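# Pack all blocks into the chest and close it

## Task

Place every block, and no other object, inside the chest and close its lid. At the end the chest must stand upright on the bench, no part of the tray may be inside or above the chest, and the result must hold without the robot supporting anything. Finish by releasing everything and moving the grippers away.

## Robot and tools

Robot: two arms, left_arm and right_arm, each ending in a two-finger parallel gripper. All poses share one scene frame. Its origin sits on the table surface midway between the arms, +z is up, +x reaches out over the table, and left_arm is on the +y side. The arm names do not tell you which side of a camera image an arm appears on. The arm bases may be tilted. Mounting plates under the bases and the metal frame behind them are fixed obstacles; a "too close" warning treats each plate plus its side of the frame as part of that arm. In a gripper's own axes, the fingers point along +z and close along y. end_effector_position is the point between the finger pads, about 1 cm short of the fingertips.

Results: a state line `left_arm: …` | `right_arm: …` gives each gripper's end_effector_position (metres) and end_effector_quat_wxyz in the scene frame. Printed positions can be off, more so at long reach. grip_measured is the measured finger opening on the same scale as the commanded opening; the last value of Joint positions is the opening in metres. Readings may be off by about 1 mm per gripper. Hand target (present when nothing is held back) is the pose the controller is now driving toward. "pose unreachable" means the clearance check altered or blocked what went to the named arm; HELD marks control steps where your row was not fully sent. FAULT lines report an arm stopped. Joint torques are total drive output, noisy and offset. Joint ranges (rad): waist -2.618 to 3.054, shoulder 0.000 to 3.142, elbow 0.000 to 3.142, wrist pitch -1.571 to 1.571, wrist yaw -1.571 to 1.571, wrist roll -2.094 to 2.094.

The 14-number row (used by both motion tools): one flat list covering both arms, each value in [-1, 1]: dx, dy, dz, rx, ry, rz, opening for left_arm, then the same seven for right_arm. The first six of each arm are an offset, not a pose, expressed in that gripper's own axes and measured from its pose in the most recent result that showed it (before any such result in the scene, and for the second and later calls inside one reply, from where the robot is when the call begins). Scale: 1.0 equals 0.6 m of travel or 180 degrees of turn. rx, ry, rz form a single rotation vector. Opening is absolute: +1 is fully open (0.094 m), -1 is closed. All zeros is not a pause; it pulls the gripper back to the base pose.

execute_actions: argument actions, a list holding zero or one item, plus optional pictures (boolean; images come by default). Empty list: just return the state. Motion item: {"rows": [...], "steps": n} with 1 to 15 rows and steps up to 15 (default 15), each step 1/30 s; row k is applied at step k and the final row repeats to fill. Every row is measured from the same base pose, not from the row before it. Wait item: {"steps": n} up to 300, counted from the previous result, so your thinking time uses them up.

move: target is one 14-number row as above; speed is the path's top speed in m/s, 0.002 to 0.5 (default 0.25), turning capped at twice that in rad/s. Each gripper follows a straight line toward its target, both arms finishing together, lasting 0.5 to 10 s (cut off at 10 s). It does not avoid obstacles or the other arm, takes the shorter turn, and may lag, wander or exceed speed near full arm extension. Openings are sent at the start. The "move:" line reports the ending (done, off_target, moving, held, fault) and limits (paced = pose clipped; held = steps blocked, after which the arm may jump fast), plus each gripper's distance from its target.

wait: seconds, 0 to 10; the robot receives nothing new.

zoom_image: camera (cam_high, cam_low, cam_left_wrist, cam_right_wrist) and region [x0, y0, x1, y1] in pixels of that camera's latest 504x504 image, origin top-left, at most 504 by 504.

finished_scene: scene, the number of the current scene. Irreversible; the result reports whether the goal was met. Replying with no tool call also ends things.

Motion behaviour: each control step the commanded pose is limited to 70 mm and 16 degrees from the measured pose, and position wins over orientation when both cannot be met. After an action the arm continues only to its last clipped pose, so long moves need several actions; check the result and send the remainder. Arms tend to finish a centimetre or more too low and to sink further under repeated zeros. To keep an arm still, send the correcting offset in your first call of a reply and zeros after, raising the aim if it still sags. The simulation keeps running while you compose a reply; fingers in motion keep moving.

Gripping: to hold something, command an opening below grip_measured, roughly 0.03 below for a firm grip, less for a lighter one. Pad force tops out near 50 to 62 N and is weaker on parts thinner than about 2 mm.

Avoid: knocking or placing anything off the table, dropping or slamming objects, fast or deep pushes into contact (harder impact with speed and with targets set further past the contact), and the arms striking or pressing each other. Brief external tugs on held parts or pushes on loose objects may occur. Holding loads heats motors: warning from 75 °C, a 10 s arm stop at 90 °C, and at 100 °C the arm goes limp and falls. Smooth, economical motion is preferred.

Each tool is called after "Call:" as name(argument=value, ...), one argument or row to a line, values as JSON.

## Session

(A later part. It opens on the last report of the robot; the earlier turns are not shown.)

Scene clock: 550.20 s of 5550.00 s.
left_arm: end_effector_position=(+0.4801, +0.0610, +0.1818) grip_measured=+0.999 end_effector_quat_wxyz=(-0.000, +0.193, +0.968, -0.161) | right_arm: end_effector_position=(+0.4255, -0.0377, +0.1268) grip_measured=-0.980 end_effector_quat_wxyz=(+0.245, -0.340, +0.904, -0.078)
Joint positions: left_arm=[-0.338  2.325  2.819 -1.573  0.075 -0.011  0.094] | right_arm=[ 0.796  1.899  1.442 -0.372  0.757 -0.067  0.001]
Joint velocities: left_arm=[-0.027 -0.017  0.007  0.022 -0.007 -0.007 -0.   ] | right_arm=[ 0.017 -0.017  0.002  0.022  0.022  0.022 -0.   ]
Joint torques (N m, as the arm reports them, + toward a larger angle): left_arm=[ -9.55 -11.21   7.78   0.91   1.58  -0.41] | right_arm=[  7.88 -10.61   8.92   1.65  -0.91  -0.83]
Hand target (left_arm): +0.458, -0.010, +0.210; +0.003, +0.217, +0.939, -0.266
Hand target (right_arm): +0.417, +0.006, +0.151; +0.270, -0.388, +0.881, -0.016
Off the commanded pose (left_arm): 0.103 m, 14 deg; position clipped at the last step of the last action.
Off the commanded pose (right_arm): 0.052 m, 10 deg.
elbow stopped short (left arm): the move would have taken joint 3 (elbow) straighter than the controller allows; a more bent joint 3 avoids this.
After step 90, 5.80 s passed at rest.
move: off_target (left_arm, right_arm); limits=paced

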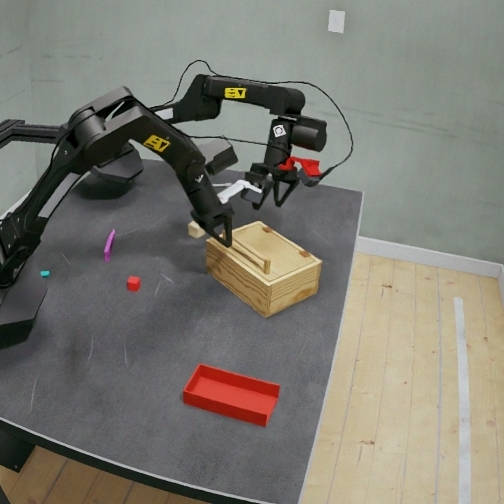

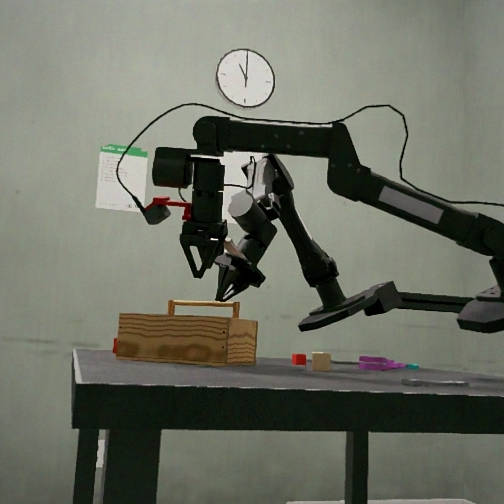

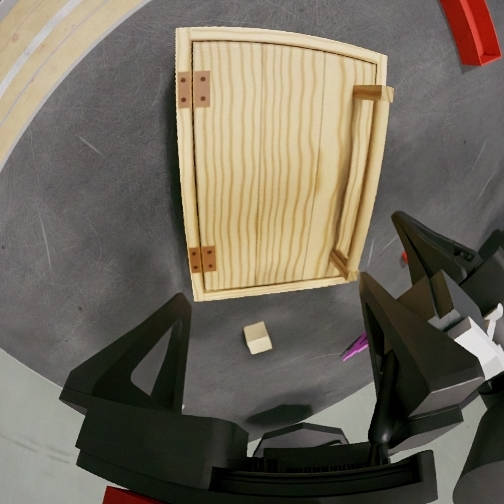

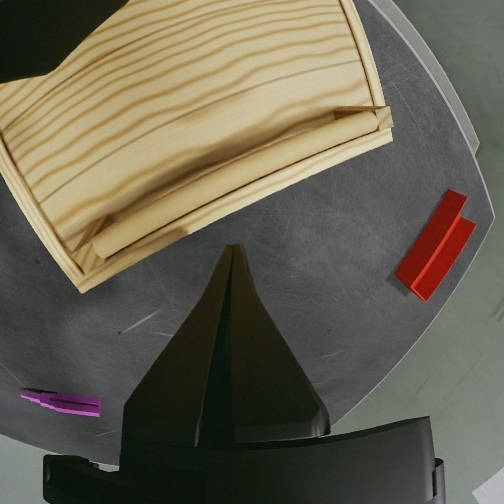

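Call:
move(
  target=[0.05,0.12,-0.03,0,0,0,1, 0.0,-0.15,-0.05,0,0,0,-1],
  speed=0.15,
)

Scene clock: 563.43 s of 5550.00 s.
left_arm: end_effector_position=(+0.4762, +0.1455, +0.1641) grip_measured=+0.999 end_effector_quat_wxyz=(-0.016, +0.185, +0.971, -0.150) | right_arm: end_effector_position=(+0.4642, -0.1055, +0.1723) grip_measured=-0.980 end_effector_quat_wxyz=(+0.241, -0.338, +0.906, -0.082)
Joint positions: left_arm=[-0.149  2.075  2.331 -1.385  0.142  0.142  0.094] | right_arm=[ 0.662  1.696  1.419 -0.484  0.67  -0.182  0.001]
Joint velocities: left_arm=[ 0.022 -0.007 -0.007  0.022 -0.007  0.037 -0.001] | right_arm=[-0.012 -0.017 -0.002 -0.066 -0.037 -0.007 -0.001]
Joint torques (N m, as the arm reports them, + toward a larger angle): left_arm=[ -1.71 -13.43   4.56   0.53   0.37   0.07] | right_arm=[  2.71 -11.12   5.71   1.13   0.07  -0.06]
Hand target (left_arm): +0.478, +0.141, +0.174; -0.002, +0.192, +0.968, -0.162
Hand target (right_arm): +0.464, -0.107, +0.179; +0.244, -0.340, +0.905, -0.078
Off the commanded pose (left_arm): 0.012 m, 2 deg.
Off the commanded pose (right_arm): 0.008 m, 1 deg.
After step 90, 8.87 s passed at rest.
move: off_target (left_arm)

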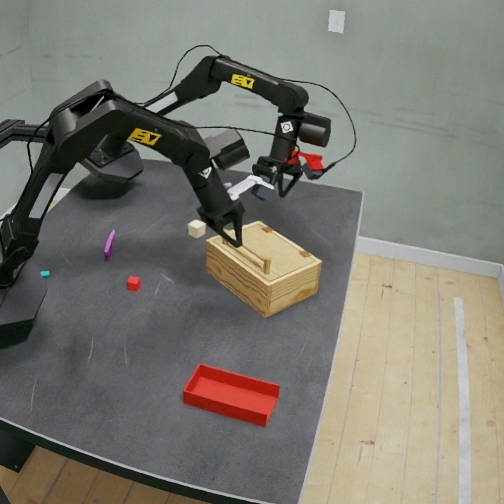

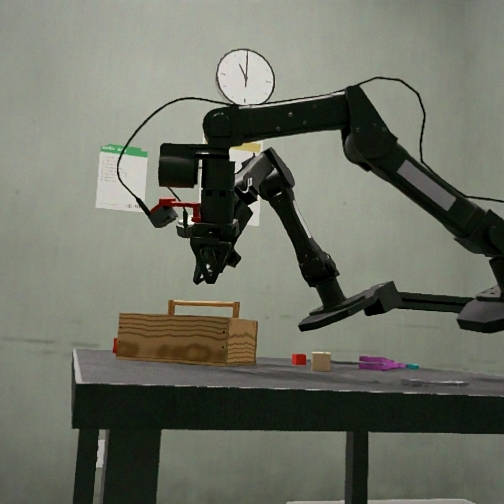

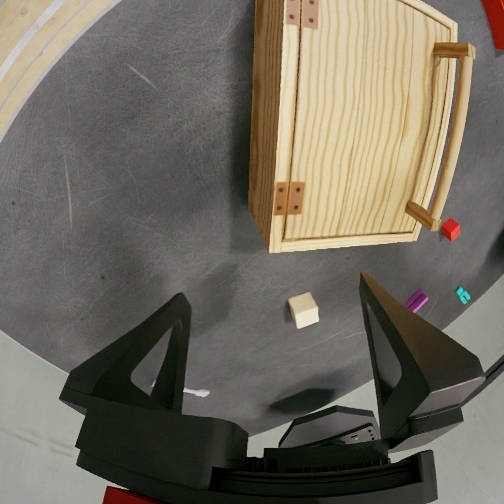

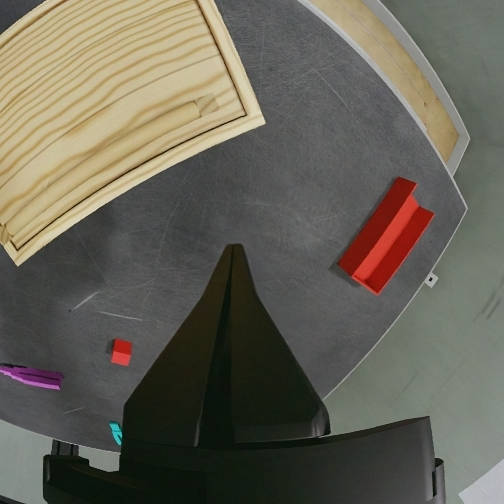

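Call:
move(
  target=[0.1,0.15,-0.03,0,0,0,1, -0.11,-0.06,0.24,0,0,0,-1],
  speed=0.12,
)

Scene clock: 570.77 s of 5550.00 s.
left_arm: end_effector_position=(+0.4494, +0.2542, +0.1446) grip_measured=+0.999 end_effector_quat_wxyz=(-0.033, +0.179, +0.973, -0.143) | right_arm: end_effector_position=(+0.5897, -0.0905, +0.0734) grip_measured=-0.980 end_effector_quat_wxyz=(+0.229, -0.339, +0.908, -0.087)
Joint positions: left_arm=[ 0.12   1.918  2.009 -1.297  0.232  0.38   0.094] | right_arm=[ 0.441  2.226  2.037 -0.503  0.512 -0.347  0.001]
Joint velocities: left_arm=[ 0.017  0.007  0.007 -0.007  0.037  0.007 -0.   ] | right_arm=[ 0.012  0.017  0.002 -0.022  0.022 -0.066 -0.   ]
Joint torques (N m, as the arm reports them, + toward a larger angle): left_arm=[ -0.21 -12.68   4.72   0.36   0.26   0.07] | right_arm=[  3.25 -13.24   8.72   1.23   0.04  -0.04]
Hand target (left_arm): +0.451, +0.251, +0.153; -0.017, +0.185, +0.971, -0.152
Hand target (right_arm): +0.597, -0.087, +0.081; +0.239, -0.338, +0.907, -0.082
Off the commanded pose (left_arm): 0.010 m, 2 deg.
Off the commanded pose (right_arm): 0.014 m, 1 deg.
After step 90, 2.47 s passed at rest.
move: off_target (right_arm)

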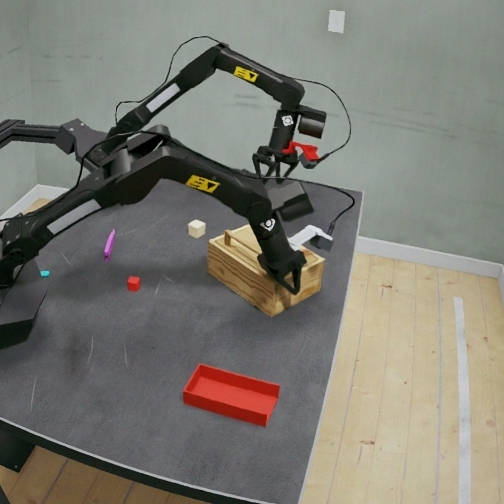

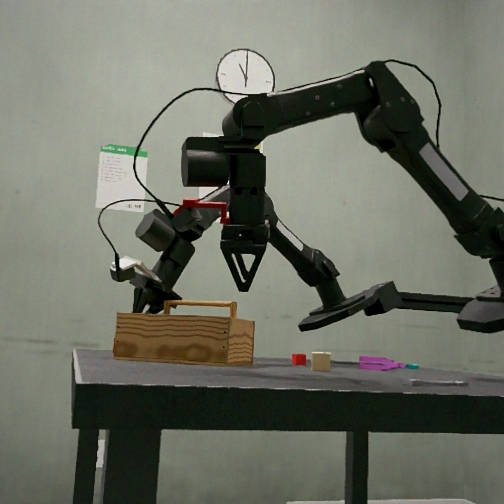

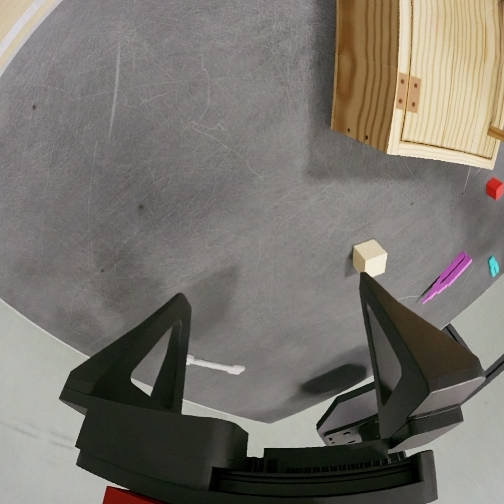

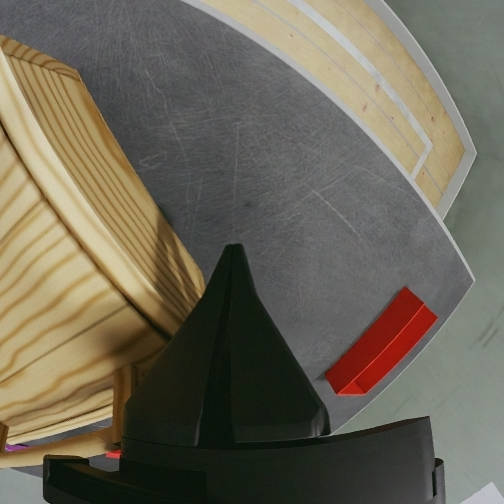

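Call:
move(
  target=[0,0,-0.02,0,0,0,1, -0.08,0.2,-0.03,0,0,0,-1],
  speed=0.06,
)

Scene clock: 577.70 s of 5550.00 s.
left_arm: end_effector_position=(+0.4412, +0.2540, +0.1457) grip_measured=+0.999 end_effector_quat_wxyz=(-0.049, +0.177, +0.972, -0.147) | right_arm: end_effector_position=(+0.5584, +0.0155, +0.0755) grip_measured=-0.980 end_effector_quat_wxyz=(+0.242, -0.329, +0.907, -0.100)
Joint positions: left_arm=[ 0.12   1.918  2.009 -1.331  0.233  0.381  0.094] | right_arm=[ 0.643  2.549  2.546 -0.754  0.696 -0.186  0.001]
Joint velocities: left_arm=[ 0.002 -0.017 -0.042 -0.022 -0.066  0.037  0.001] | right_arm=[-0.007  0.007  0.081  0.022  0.037  0.007  0.001]
Joint torques (N m, as the arm reports them, + toward a larger angle): left_arm=[  0.17 -11.06   8.36   0.05   0.18   0.03] | right_arm=[  6.64 -12.44   7.81   0.92   0.01   0.17]
Hand target (left_arm): +0.450, +0.257, +0.156; -0.032, +0.179, +0.973, -0.143
Hand target (right_arm): +0.542, +0.031, +0.071; +0.232, -0.340, +0.907, -0.087
Off the commanded pose (left_arm): 0.014 m, 2 deg.
Off the commanded pose (right_arm): 0.023 m, 2 deg.
After step 90, 1.43 s passed at rest.
move: off_target (left_arm, right_arm)

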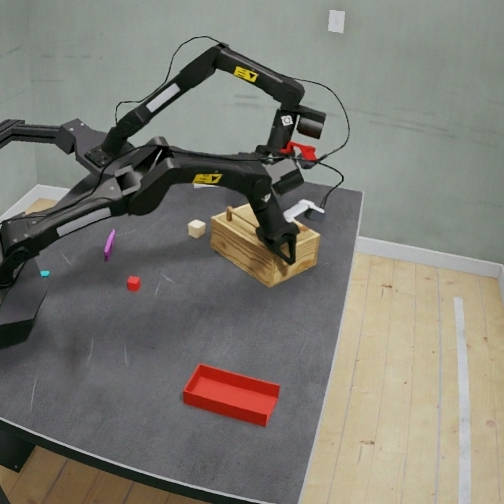

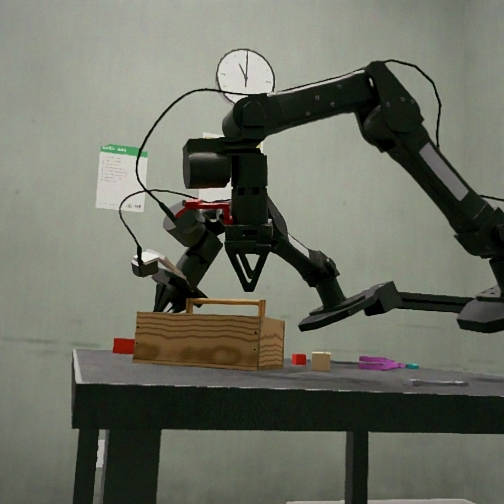

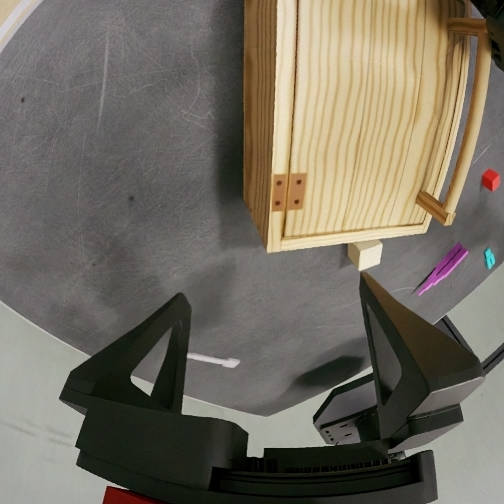

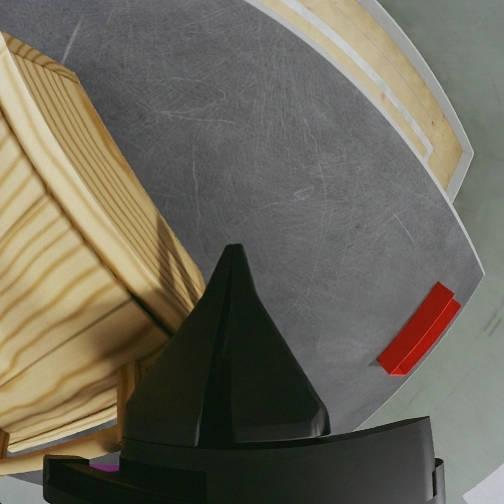

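Call:
move(
  target=[0,0,-0.02,0,0,0,1, 0.1,-0.12,-0.18,0,0,0,1],
  speed=0.15,
)

Call:
move(
  target=[-0.087,-0.27,0.06,0,0,0,1, 0.2,0,-0.1,0,0,0,1],
  speed=0.15,
)

Scene clock: 585.23 s of 5550.00 s.
left_arm: end_effector_position=(+0.4327, +0.2540, +0.1472) grip_measured=+0.999 end_effector_quat_wxyz=(-0.067, +0.176, +0.971, -0.150) | right_arm: end_effector_position=(+0.5079, -0.0855, +0.1584) grip_measured=+1.000 end_effector_quat_wxyz=(+0.225, -0.331, +0.909, -0.113)
Joint positions: left_arm=[ 0.12   1.918  2.009 -1.367  0.233  0.381  0.094] | right_arm=[ 0.631  1.92   1.738 -0.616  0.705 -0.178  0.094]
Joint velocities: left_arm=[-0.012 -0.002 -0.007 -0.007 -0.037  0.022  0.001] | right_arm=[0.002 0.007 0.017 0.007 0.007 0.007 0.   ]
Joint torques (N m, as the arm reports them, + toward a larger angle): left_arm=[  0.27 -11.02   8.58  -0.04   0.15   0.03] | right_arm=[  4.85 -13.09   5.44   1.37   0.18   0.01]
Hand target (left_arm): +0.443, +0.257, +0.157; -0.049, +0.177, +0.972, -0.147
Hand target (right_arm): +0.507, -0.077, +0.171; +0.242, -0.329, +0.907, -0.100
Off the commanded pose (left_arm): 0.015 m, 2 deg.
Off the commanded pose (right_arm): 0.016 m, 2 deg.
After step 90, 3.03 s passed at rest.
move: off_target (left_arm, right_arm)

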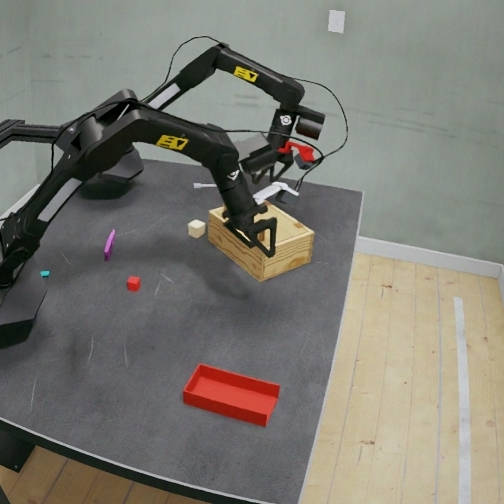

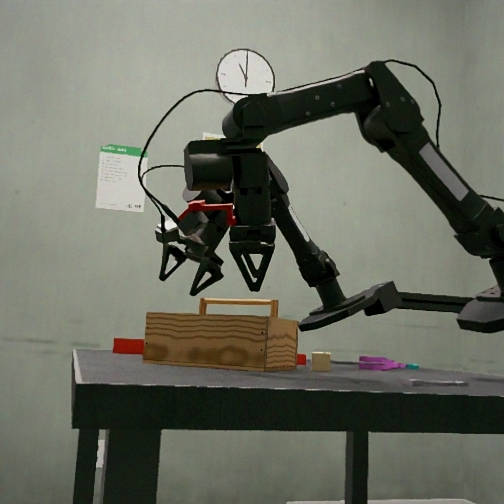

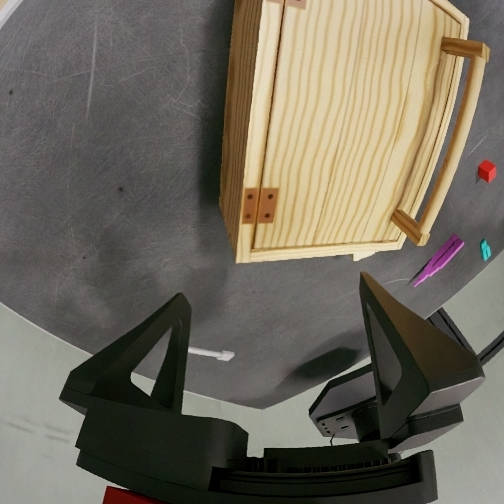

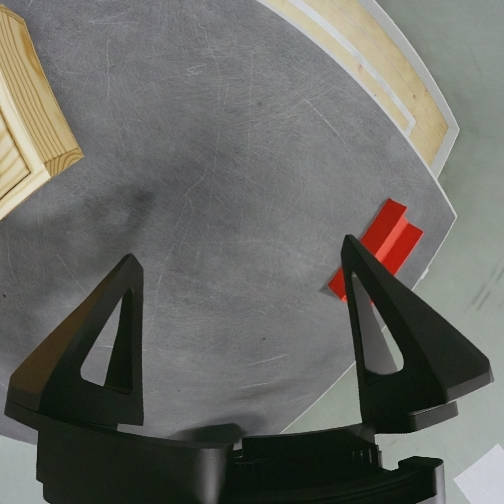

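Scene clock: 586.90 s of 5550.00 s.
left_arm: end_effector_position=(+0.4197, +0.0835, +0.1532) grip_measured=+0.999 end_effector_quat_wxyz=(-0.076, +0.179, +0.970, -0.149) | right_arm: end_effector_position=(+0.3970, -0.1642, +0.1616) grip_measured=+1.000 end_effector_quat_wxyz=(+0.206, -0.343, +0.909, -0.118)
Joint positions: left_arm=[-0.326  2.034  2.146 -1.339  0.087 -0.04   0.094] | right_arm=[ 0.69   1.482  1.085 -0.488  0.74  -0.116  0.094]
Joint velocities: left_arm=[-0.012 -0.007 -0.007  0.022  0.007 -0.11   0.   ] | right_arm=[-0.002 -0.002 -0.007 -0.007  0.022 -0.007  0.   ]
Joint torques (N m, as the arm reports them, + toward a larger angle): left_arm=[ -2.46 -10.9    7.92   0.14   0.19  -0.1 ] | right_arm=[ 3.42 -9.4   4.85  1.24  0.41  0.17]
Hand target (left_arm): +0.426, +0.082, +0.160; -0.066, +0.177, +0.971, -0.148
Hand target (right_arm): +0.399, -0.161, +0.172; +0.225, -0.331, +0.909, -0.112
Off the commanded pose (left_arm): 0.008 m, 1 deg.
Off the commanded pose (right_arm): 0.010 m, 3 deg.
move: off_target (right_arm)

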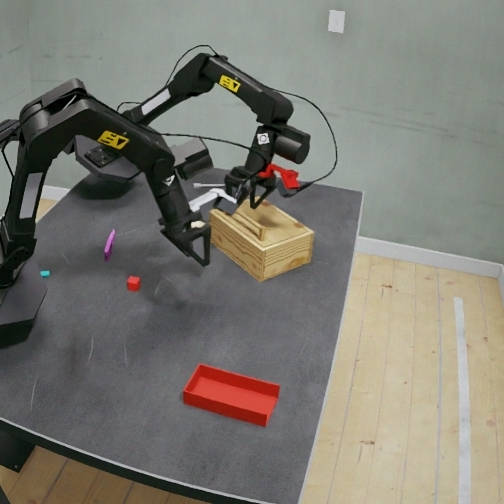

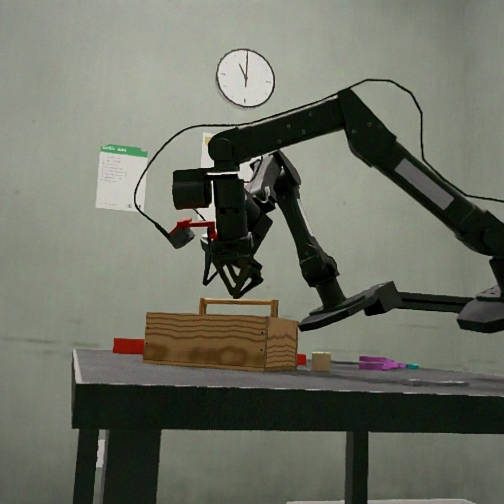

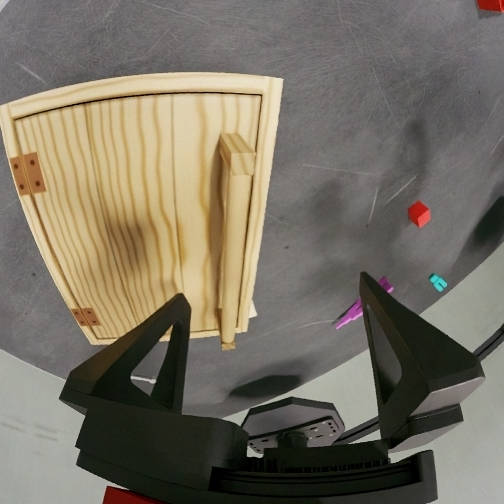

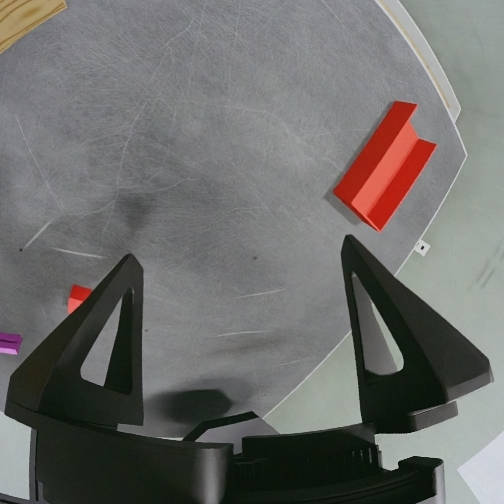

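Call:
move(
  target=[-0.03,0.02,0.05,0,0,0,0, 0,0,-0.02,0,0,0,1],
  speed=0.08,
)

Call:
move(
  target=[0,0,0,0,0,0,-0.79, 0,0,0,0,0,0,1],
)

Scene clock: 592.00 s of 5550.00 s.
left_arm: end_effector_position=(+0.4208, +0.0849, +0.1101) grip_measured=+0.002 end_effector_quat_wxyz=(-0.102, +0.176, +0.969, -0.137) | right_arm: end_effector_position=(+0.3886, -0.1665, +0.1598) grip_measured=+1.000 end_effector_quat_wxyz=(+0.191, -0.352, +0.908, -0.121)
Joint positions: left_arm=[-0.302  2.142  2.175 -1.316  0.084 -0.028  0.047] | right_arm=[ 0.7    1.482  1.085 -0.533  0.741 -0.101  0.094]
Joint velocities: left_arm=[ 0.002 -0.027  0.027 -0.037 -0.007 -0.051  0.001] | right_arm=[-0.017  0.002 -0.022  0.037 -0.007  0.066  0.   ]
Joint torques (N m, as the arm reports them, + toward a larger angle): left_arm=[ -2.29 -11.73   7.8    0.29   0.27   0.08] | right_arm=[ 3.38 -8.87  6.59  0.9   0.41  0.13]
Hand target (left_arm): +0.434, +0.080, +0.120; -0.075, +0.179, +0.970, -0.148
Hand target (right_arm): +0.392, -0.163, +0.172; +0.206, -0.343, +0.909, -0.117
Off the commanded pose (left_arm): 0.017 m, 3 deg.
Off the commanded pose (right_arm): 0.013 m, 2 deg.
After step 90, 1.13 s passed at rest.
move: off_target (left_arm, right_arm)

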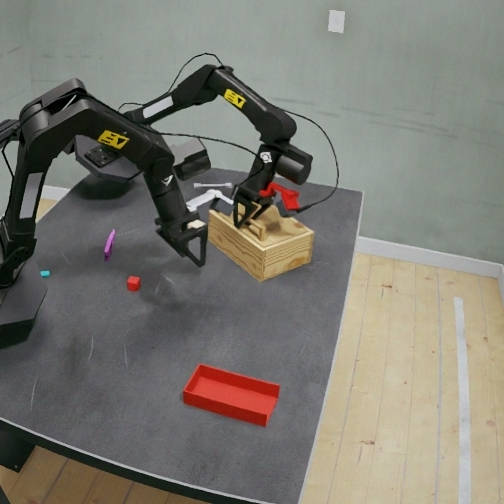

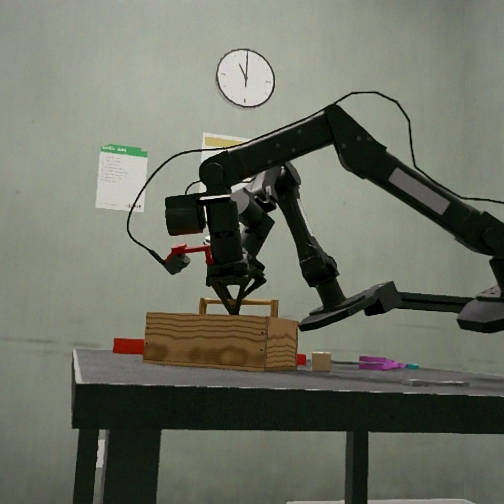

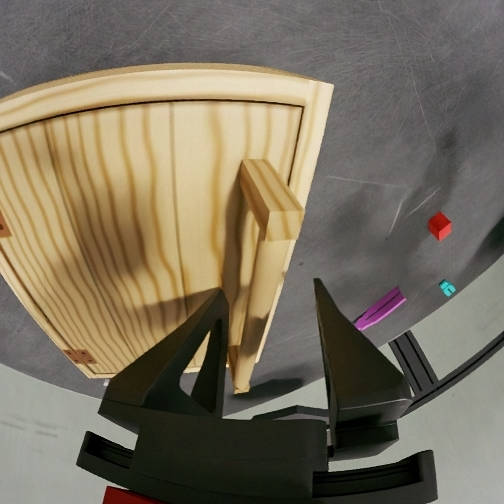

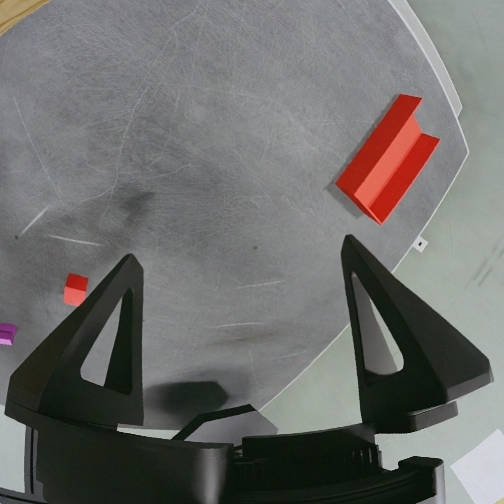

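Scene clock: 592.50 s of 5550.00 s.
left_arm: end_effector_position=(+0.4219, +0.0873, +0.1090) grip_measured=-0.788 end_effector_quat_wxyz=(-0.102, +0.173, +0.970, -0.134) | right_arm: end_effector_position=(+0.3886, -0.1665, +0.1598) grip_measured=+1.000 end_effector_quat_wxyz=(+0.191, -0.352, +0.908, -0.121)
Joint positions: left_arm=[-0.298  2.142  2.175 -1.316  0.079 -0.03   0.01 ] | right_arm=[ 0.7    1.482  1.085 -0.533  0.741 -0.101  0.094]
Joint velocities: left_arm=[ 0.022 -0.012  0.012  0.051 -0.022 -0.022 -0.001] | right_arm=[ 0.012  0.002 -0.027 -0.037  0.022  0.037  0.   ]
Joint torques (N m, as the arm reports them, + toward a larger angle): left_arm=[ -2.82 -11.5    5.6    0.13   0.18  -0.04] | right_arm=[ 2.02 -7.11  5.63  0.97  0.22  0.  ]
Hand target (left_arm): +0.421, +0.085, +0.110; -0.102, +0.176, +0.970, -0.137
Hand target (right_arm): +0.389, -0.166, +0.160; +0.191, -0.352, +0.908, -0.121
Off the commanded pose (left_arm): 0.003 m, 0 deg.
Off the commanded pose (right_arm): 0.000 m, 0 deg.
move: done

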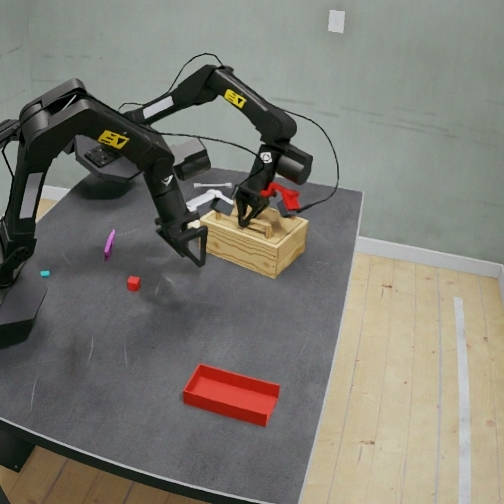

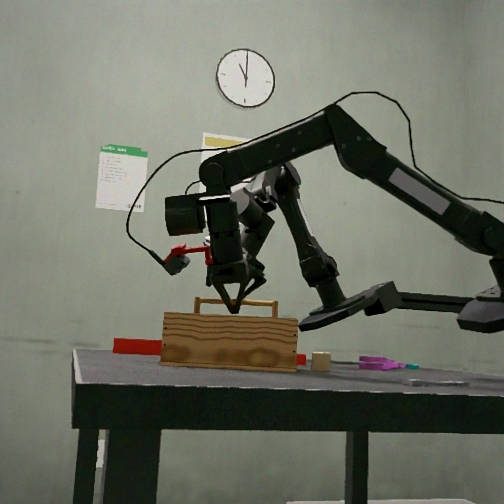

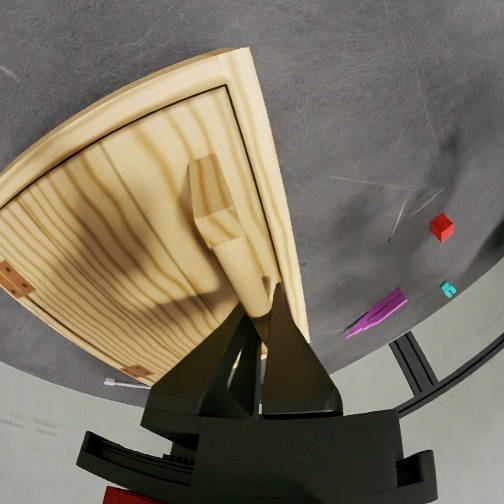

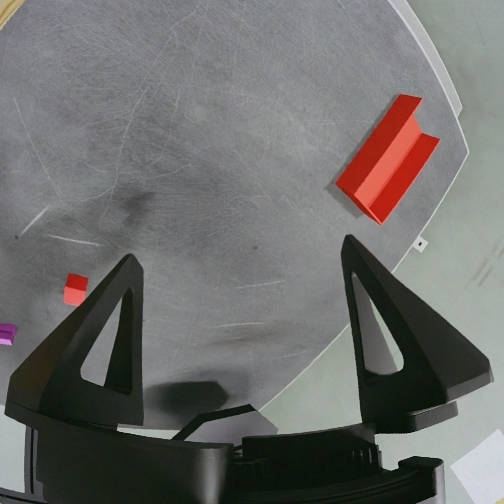

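Call:
move(
  target=[0,-0.007,-0.11,0,0,0,-0.81, 0,0,-0.02,0,0,0,1],
  speed=0.06,
)

Call:
move(
  target=[0,0.04,-0.09,0,0,0,-0.81, 0,0,0,0,0,0,1],
  speed=0.06,
)

Call:
move(
  target=[0,0.055,-0.06,0,0,0,-0.81, 0,0,0,0,0,0,1],
  speed=0.06,
)

Scene clock: 599.63 s of 5550.00 s.
left_arm: end_effector_position=(+0.4316, +0.1002, +0.1535) grip_measured=-0.804 end_effector_quat_wxyz=(-0.109, +0.172, +0.971, -0.127) | right_arm: end_effector_position=(+0.3803, -0.1691, +0.1582) grip_measured=+1.000 end_effector_quat_wxyz=(+0.176, -0.360, +0.908, -0.124)
Joint positions: left_arm=[-0.29   2.182  2.434 -1.551  0.071 -0.028  0.009] | right_arm=[ 0.709  1.482  1.085 -0.578  0.741 -0.086  0.094]
Joint velocities: left_arm=[ 0.007  0.017 -0.012  0.022 -0.022  0.007 -0.001] | right_arm=[-0.012 -0.002 -0.002  0.007  0.037  0.022  0.   ]
Joint torques (N m, as the arm reports them, + toward a larger angle): left_arm=[ -2.77 -12.92   8.1   -0.11   0.21  -0.05] | right_arm=[ 3.4  -8.66  6.71  0.83  0.42  0.15]
Hand target (left_arm): +0.436, +0.099, +0.172; -0.093, +0.172, +0.971, -0.136
Hand target (right_arm): +0.384, -0.166, +0.171; +0.191, -0.352, +0.908, -0.120
Off the commanded pose (left_arm): 0.020 m, 1 deg.
Off the commanded pose (right_arm): 0.013 m, 2 deg.
joint sent to its limit (left arm) — the command would take joint 4 (wrist pitch) past its lower limit, so that joint was sent only as far as its limit.
After step 90, 2.80 s passed at rest.
move: off_target (left_arm, right_arm)

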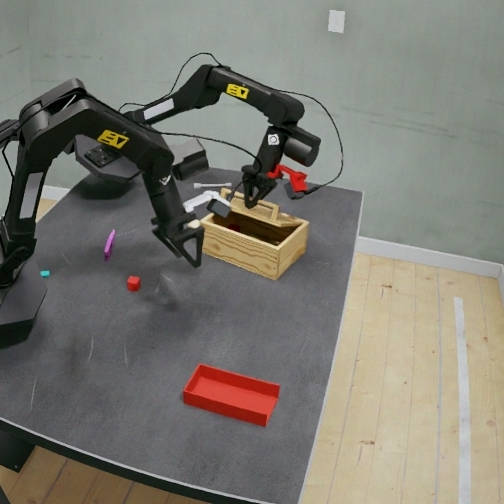

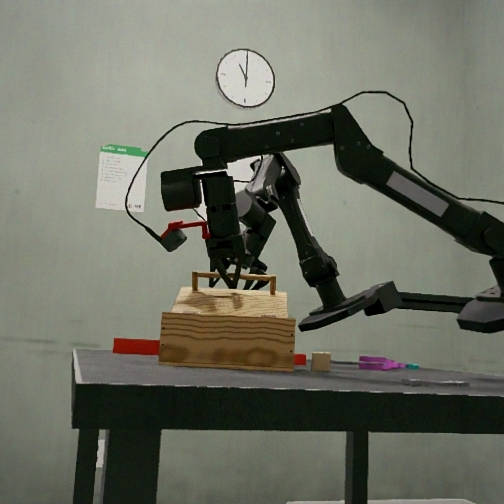

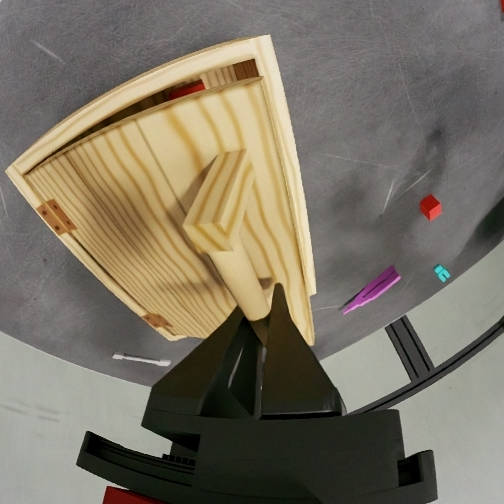

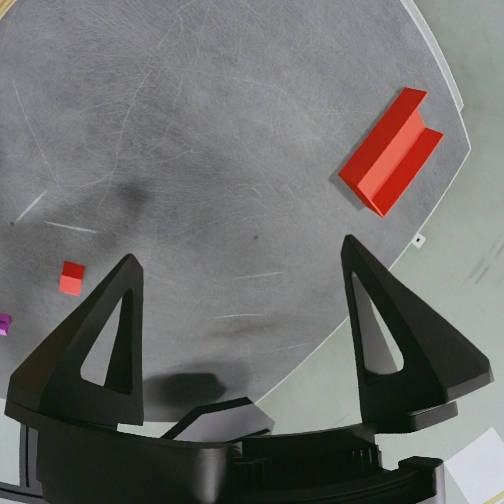

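Scene clock: 600.97 s of 5550.00 s.
left_arm: end_effector_position=(+0.4435, +0.1297, +0.1807) grip_measured=-0.804 end_effector_quat_wxyz=(-0.082, +0.163, +0.974, -0.134) | right_arm: end_effector_position=(+0.3803, -0.1691, +0.1582) grip_measured=+1.000 end_effector_quat_wxyz=(+0.176, -0.360, +0.908, -0.124)
Joint positions: left_arm=[-0.223  2.108  2.434 -1.574  0.097  0.022  0.009] | right_arm=[ 0.709  1.482  1.085 -0.578  0.741 -0.086  0.094]
Joint velocities: left_arm=[-0.017  0.012 -0.002 -0.007  0.022  0.022 -0.001] | right_arm=[ 0.002  0.012 -0.012 -0.095 -0.022 -0.051  0.   ]
Joint torques (N m, as the arm reports them, + toward a larger angle): left_arm=[ -1.53 -13.21   7.02   0.18   0.13   0.05] | right_arm=[ 2.02 -7.02  5.58  0.91  0.23  0.  ]
Hand target (left_arm): +0.451, +0.134, +0.197; -0.058, +0.164, +0.975, -0.135
Hand target (right_arm): +0.380, -0.169, +0.158; +0.176, -0.360, +0.908, -0.124
Off the commanded pose (left_arm): 0.020 m, 3 deg.
Off the commanded pose (right_arm): 0.000 m, 0 deg.
joint sent to its limit (left arm) — the command would take joint 4 (wrist pitch) past its lower limit, so that joint was sent only as far as its limit.
move: off_target (left_arm)

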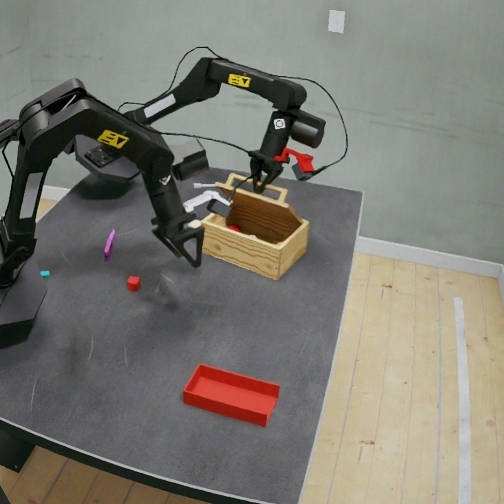

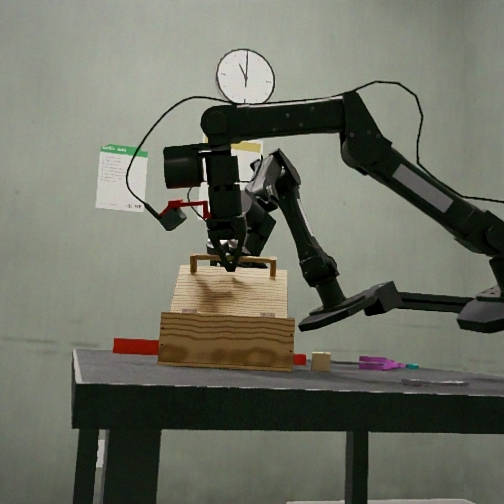

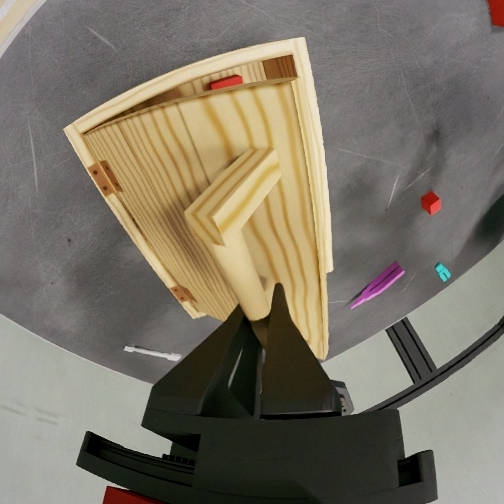

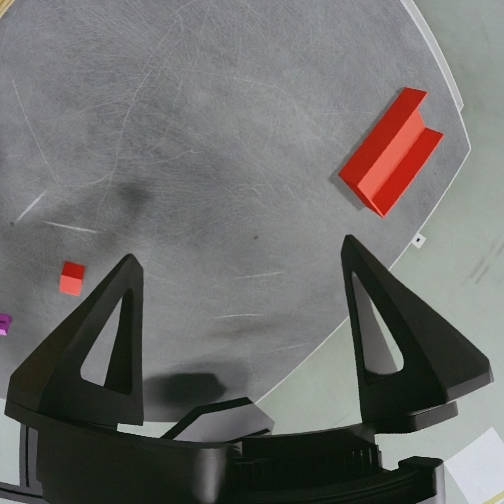

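Scene clock: 602.13 s of 5550.00 s.
left_arm: end_effector_position=(+0.4573, +0.1639, +0.1946) grip_measured=-0.804 end_effector_quat_wxyz=(-0.056, +0.156, +0.976, -0.138) | right_arm: end_effector_position=(+0.3803, -0.1691, +0.1582) grip_measured=+1.000 end_effector_quat_wxyz=(+0.176, -0.360, +0.908, -0.124)
Joint positions: left_arm=[-0.134  2.062  2.434 -1.574  0.13   0.093  0.009] | right_arm=[ 0.709  1.482  1.085 -0.578  0.741 -0.086  0.094]
Joint velocities: left_arm=[-0.037  0.007  0.017 -0.007 -0.022 -0.007 -0.   ] | right_arm=[ 0.027  0.022 -0.007  0.037  0.022 -0.066  0.   ]
Joint torques (N m, as the arm reports them, + toward a larger angle): left_arm=[ -0.98 -13.23   5.43   0.23   0.18   0.15] | right_arm=[ 2.02 -7.02  5.58  0.9   0.23  0.01]
Hand target (left_arm): +0.459, +0.168, +0.205; -0.044, +0.158, +0.977, -0.138
Hand target (right_arm): +0.380, -0.169, +0.158; +0.176, -0.360, +0.908, -0.124
Off the commanded pose (left_arm): 0.012 m, 3 deg.
Off the commanded pose (right_arm): 0.000 m, 0 deg.
joint sent to its limit (left arm) — the command would take joint 4 (wrist pitch) past its lower limit, so that joint was sent only as far as its limit.
move: off_target (left_arm)

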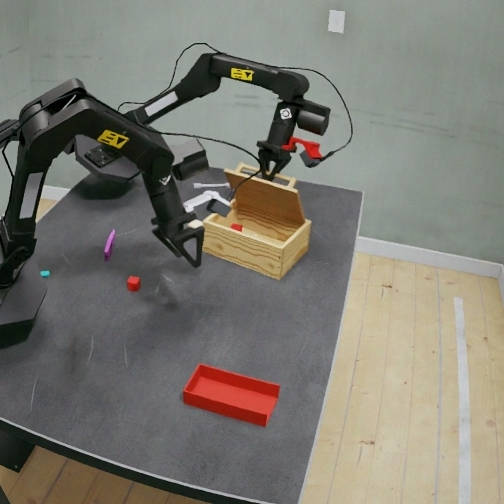

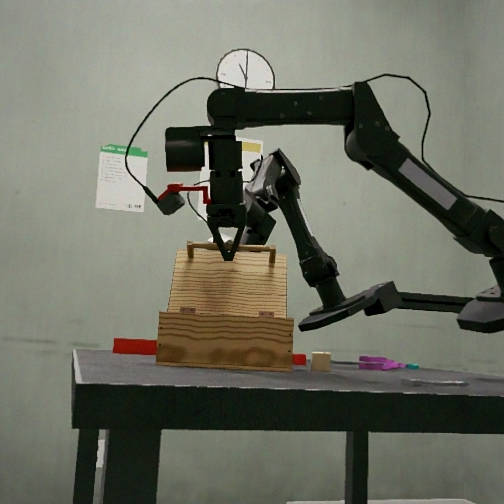

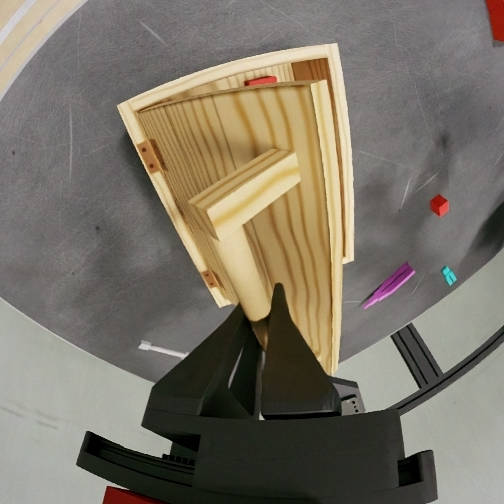

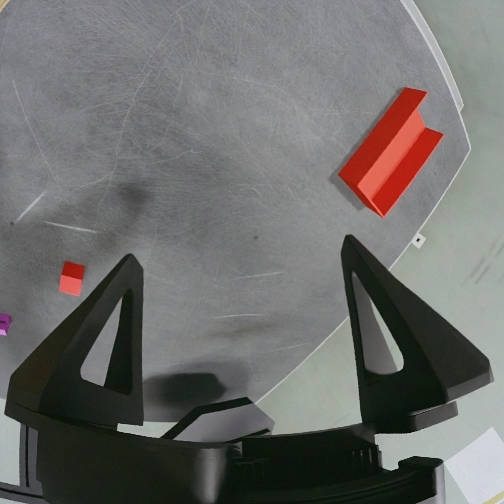

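Call:
move(
  target=[0,0,-0.015,0,0,0,-0.81, 0.13,0.305,0.012,-0.115,0.075,0,1],
  speed=0.2,
)

Scene clock: 610.73 s of 5550.00 s.
left_arm: end_effector_position=(+0.4573, +0.1639, +0.1946) grip_measured=-0.804 end_effector_quat_wxyz=(-0.056, +0.156, +0.976, -0.138) | right_arm: end_effector_position=(+0.2229, -0.0983, +0.0703) grip_measured=+1.000 end_effector_quat_wxyz=(+0.002, -0.372, +0.928, -0.008)
Joint positions: left_arm=[-0.134  2.062  2.434 -1.574  0.13   0.093  0.009] | right_arm=[ 0.931  1.785  1.012 -0.586  0.451  0.299  0.094]
Joint velocities: left_arm=[ 0.017  0.017  0.002 -0.022 -0.051 -0.022 -0.001] | right_arm=[ 0.002 -0.022 -0.007  0.022 -0.066  0.022  0.   ]
Joint torques (N m, as the arm reports them, + toward a larger angle): left_arm=[ -1.27 -12.75   5.48   0.24   0.18  -0.03] | right_arm=[ 4.35 -7.27  3.49  0.57 -0.08  0.07]
Hand target (left_arm): +0.458, +0.166, +0.203; -0.047, +0.155, +0.977, -0.139
Hand target (right_arm): +0.217, -0.093, +0.071; +0.004, -0.372, +0.928, +0.001
Off the commanded pose (left_arm): 0.009 m, 0 deg.
Off the commanded pose (right_arm): 0.006 m, 1 deg.
joint sent to its limit (left arm) — the command would take joint 4 (wrist pitch) past its lower limit, so that joint was sent only as far as its limit.
After step 90, 3.97 s passed at rest.
move: done

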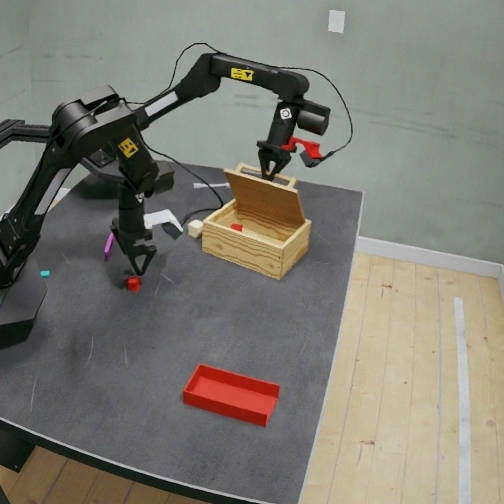

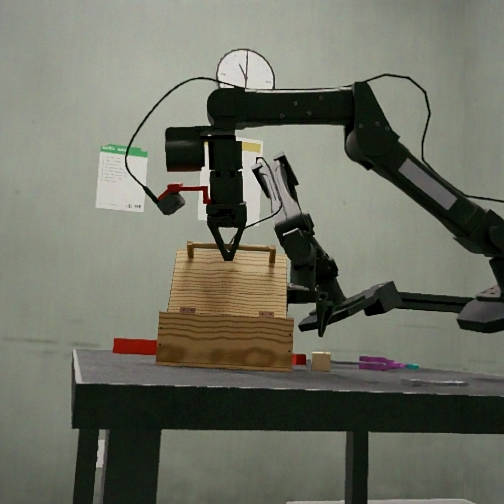

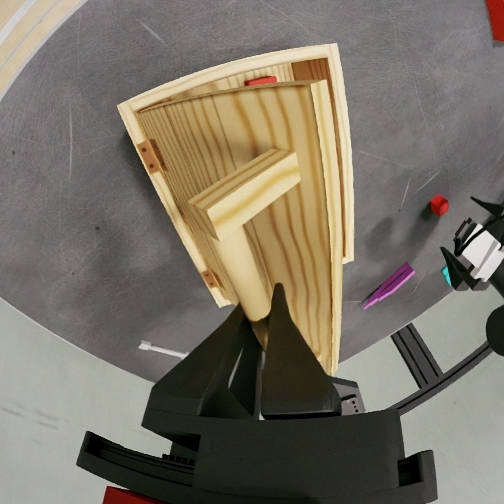

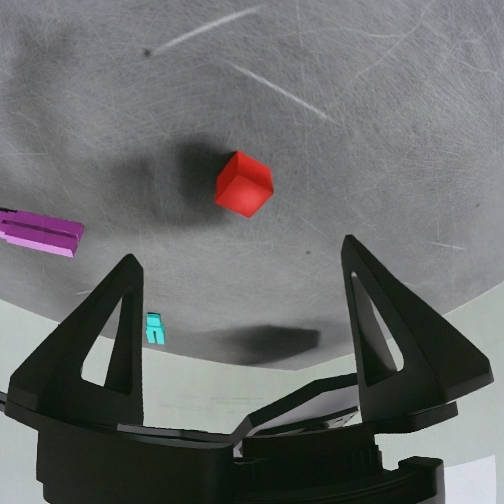

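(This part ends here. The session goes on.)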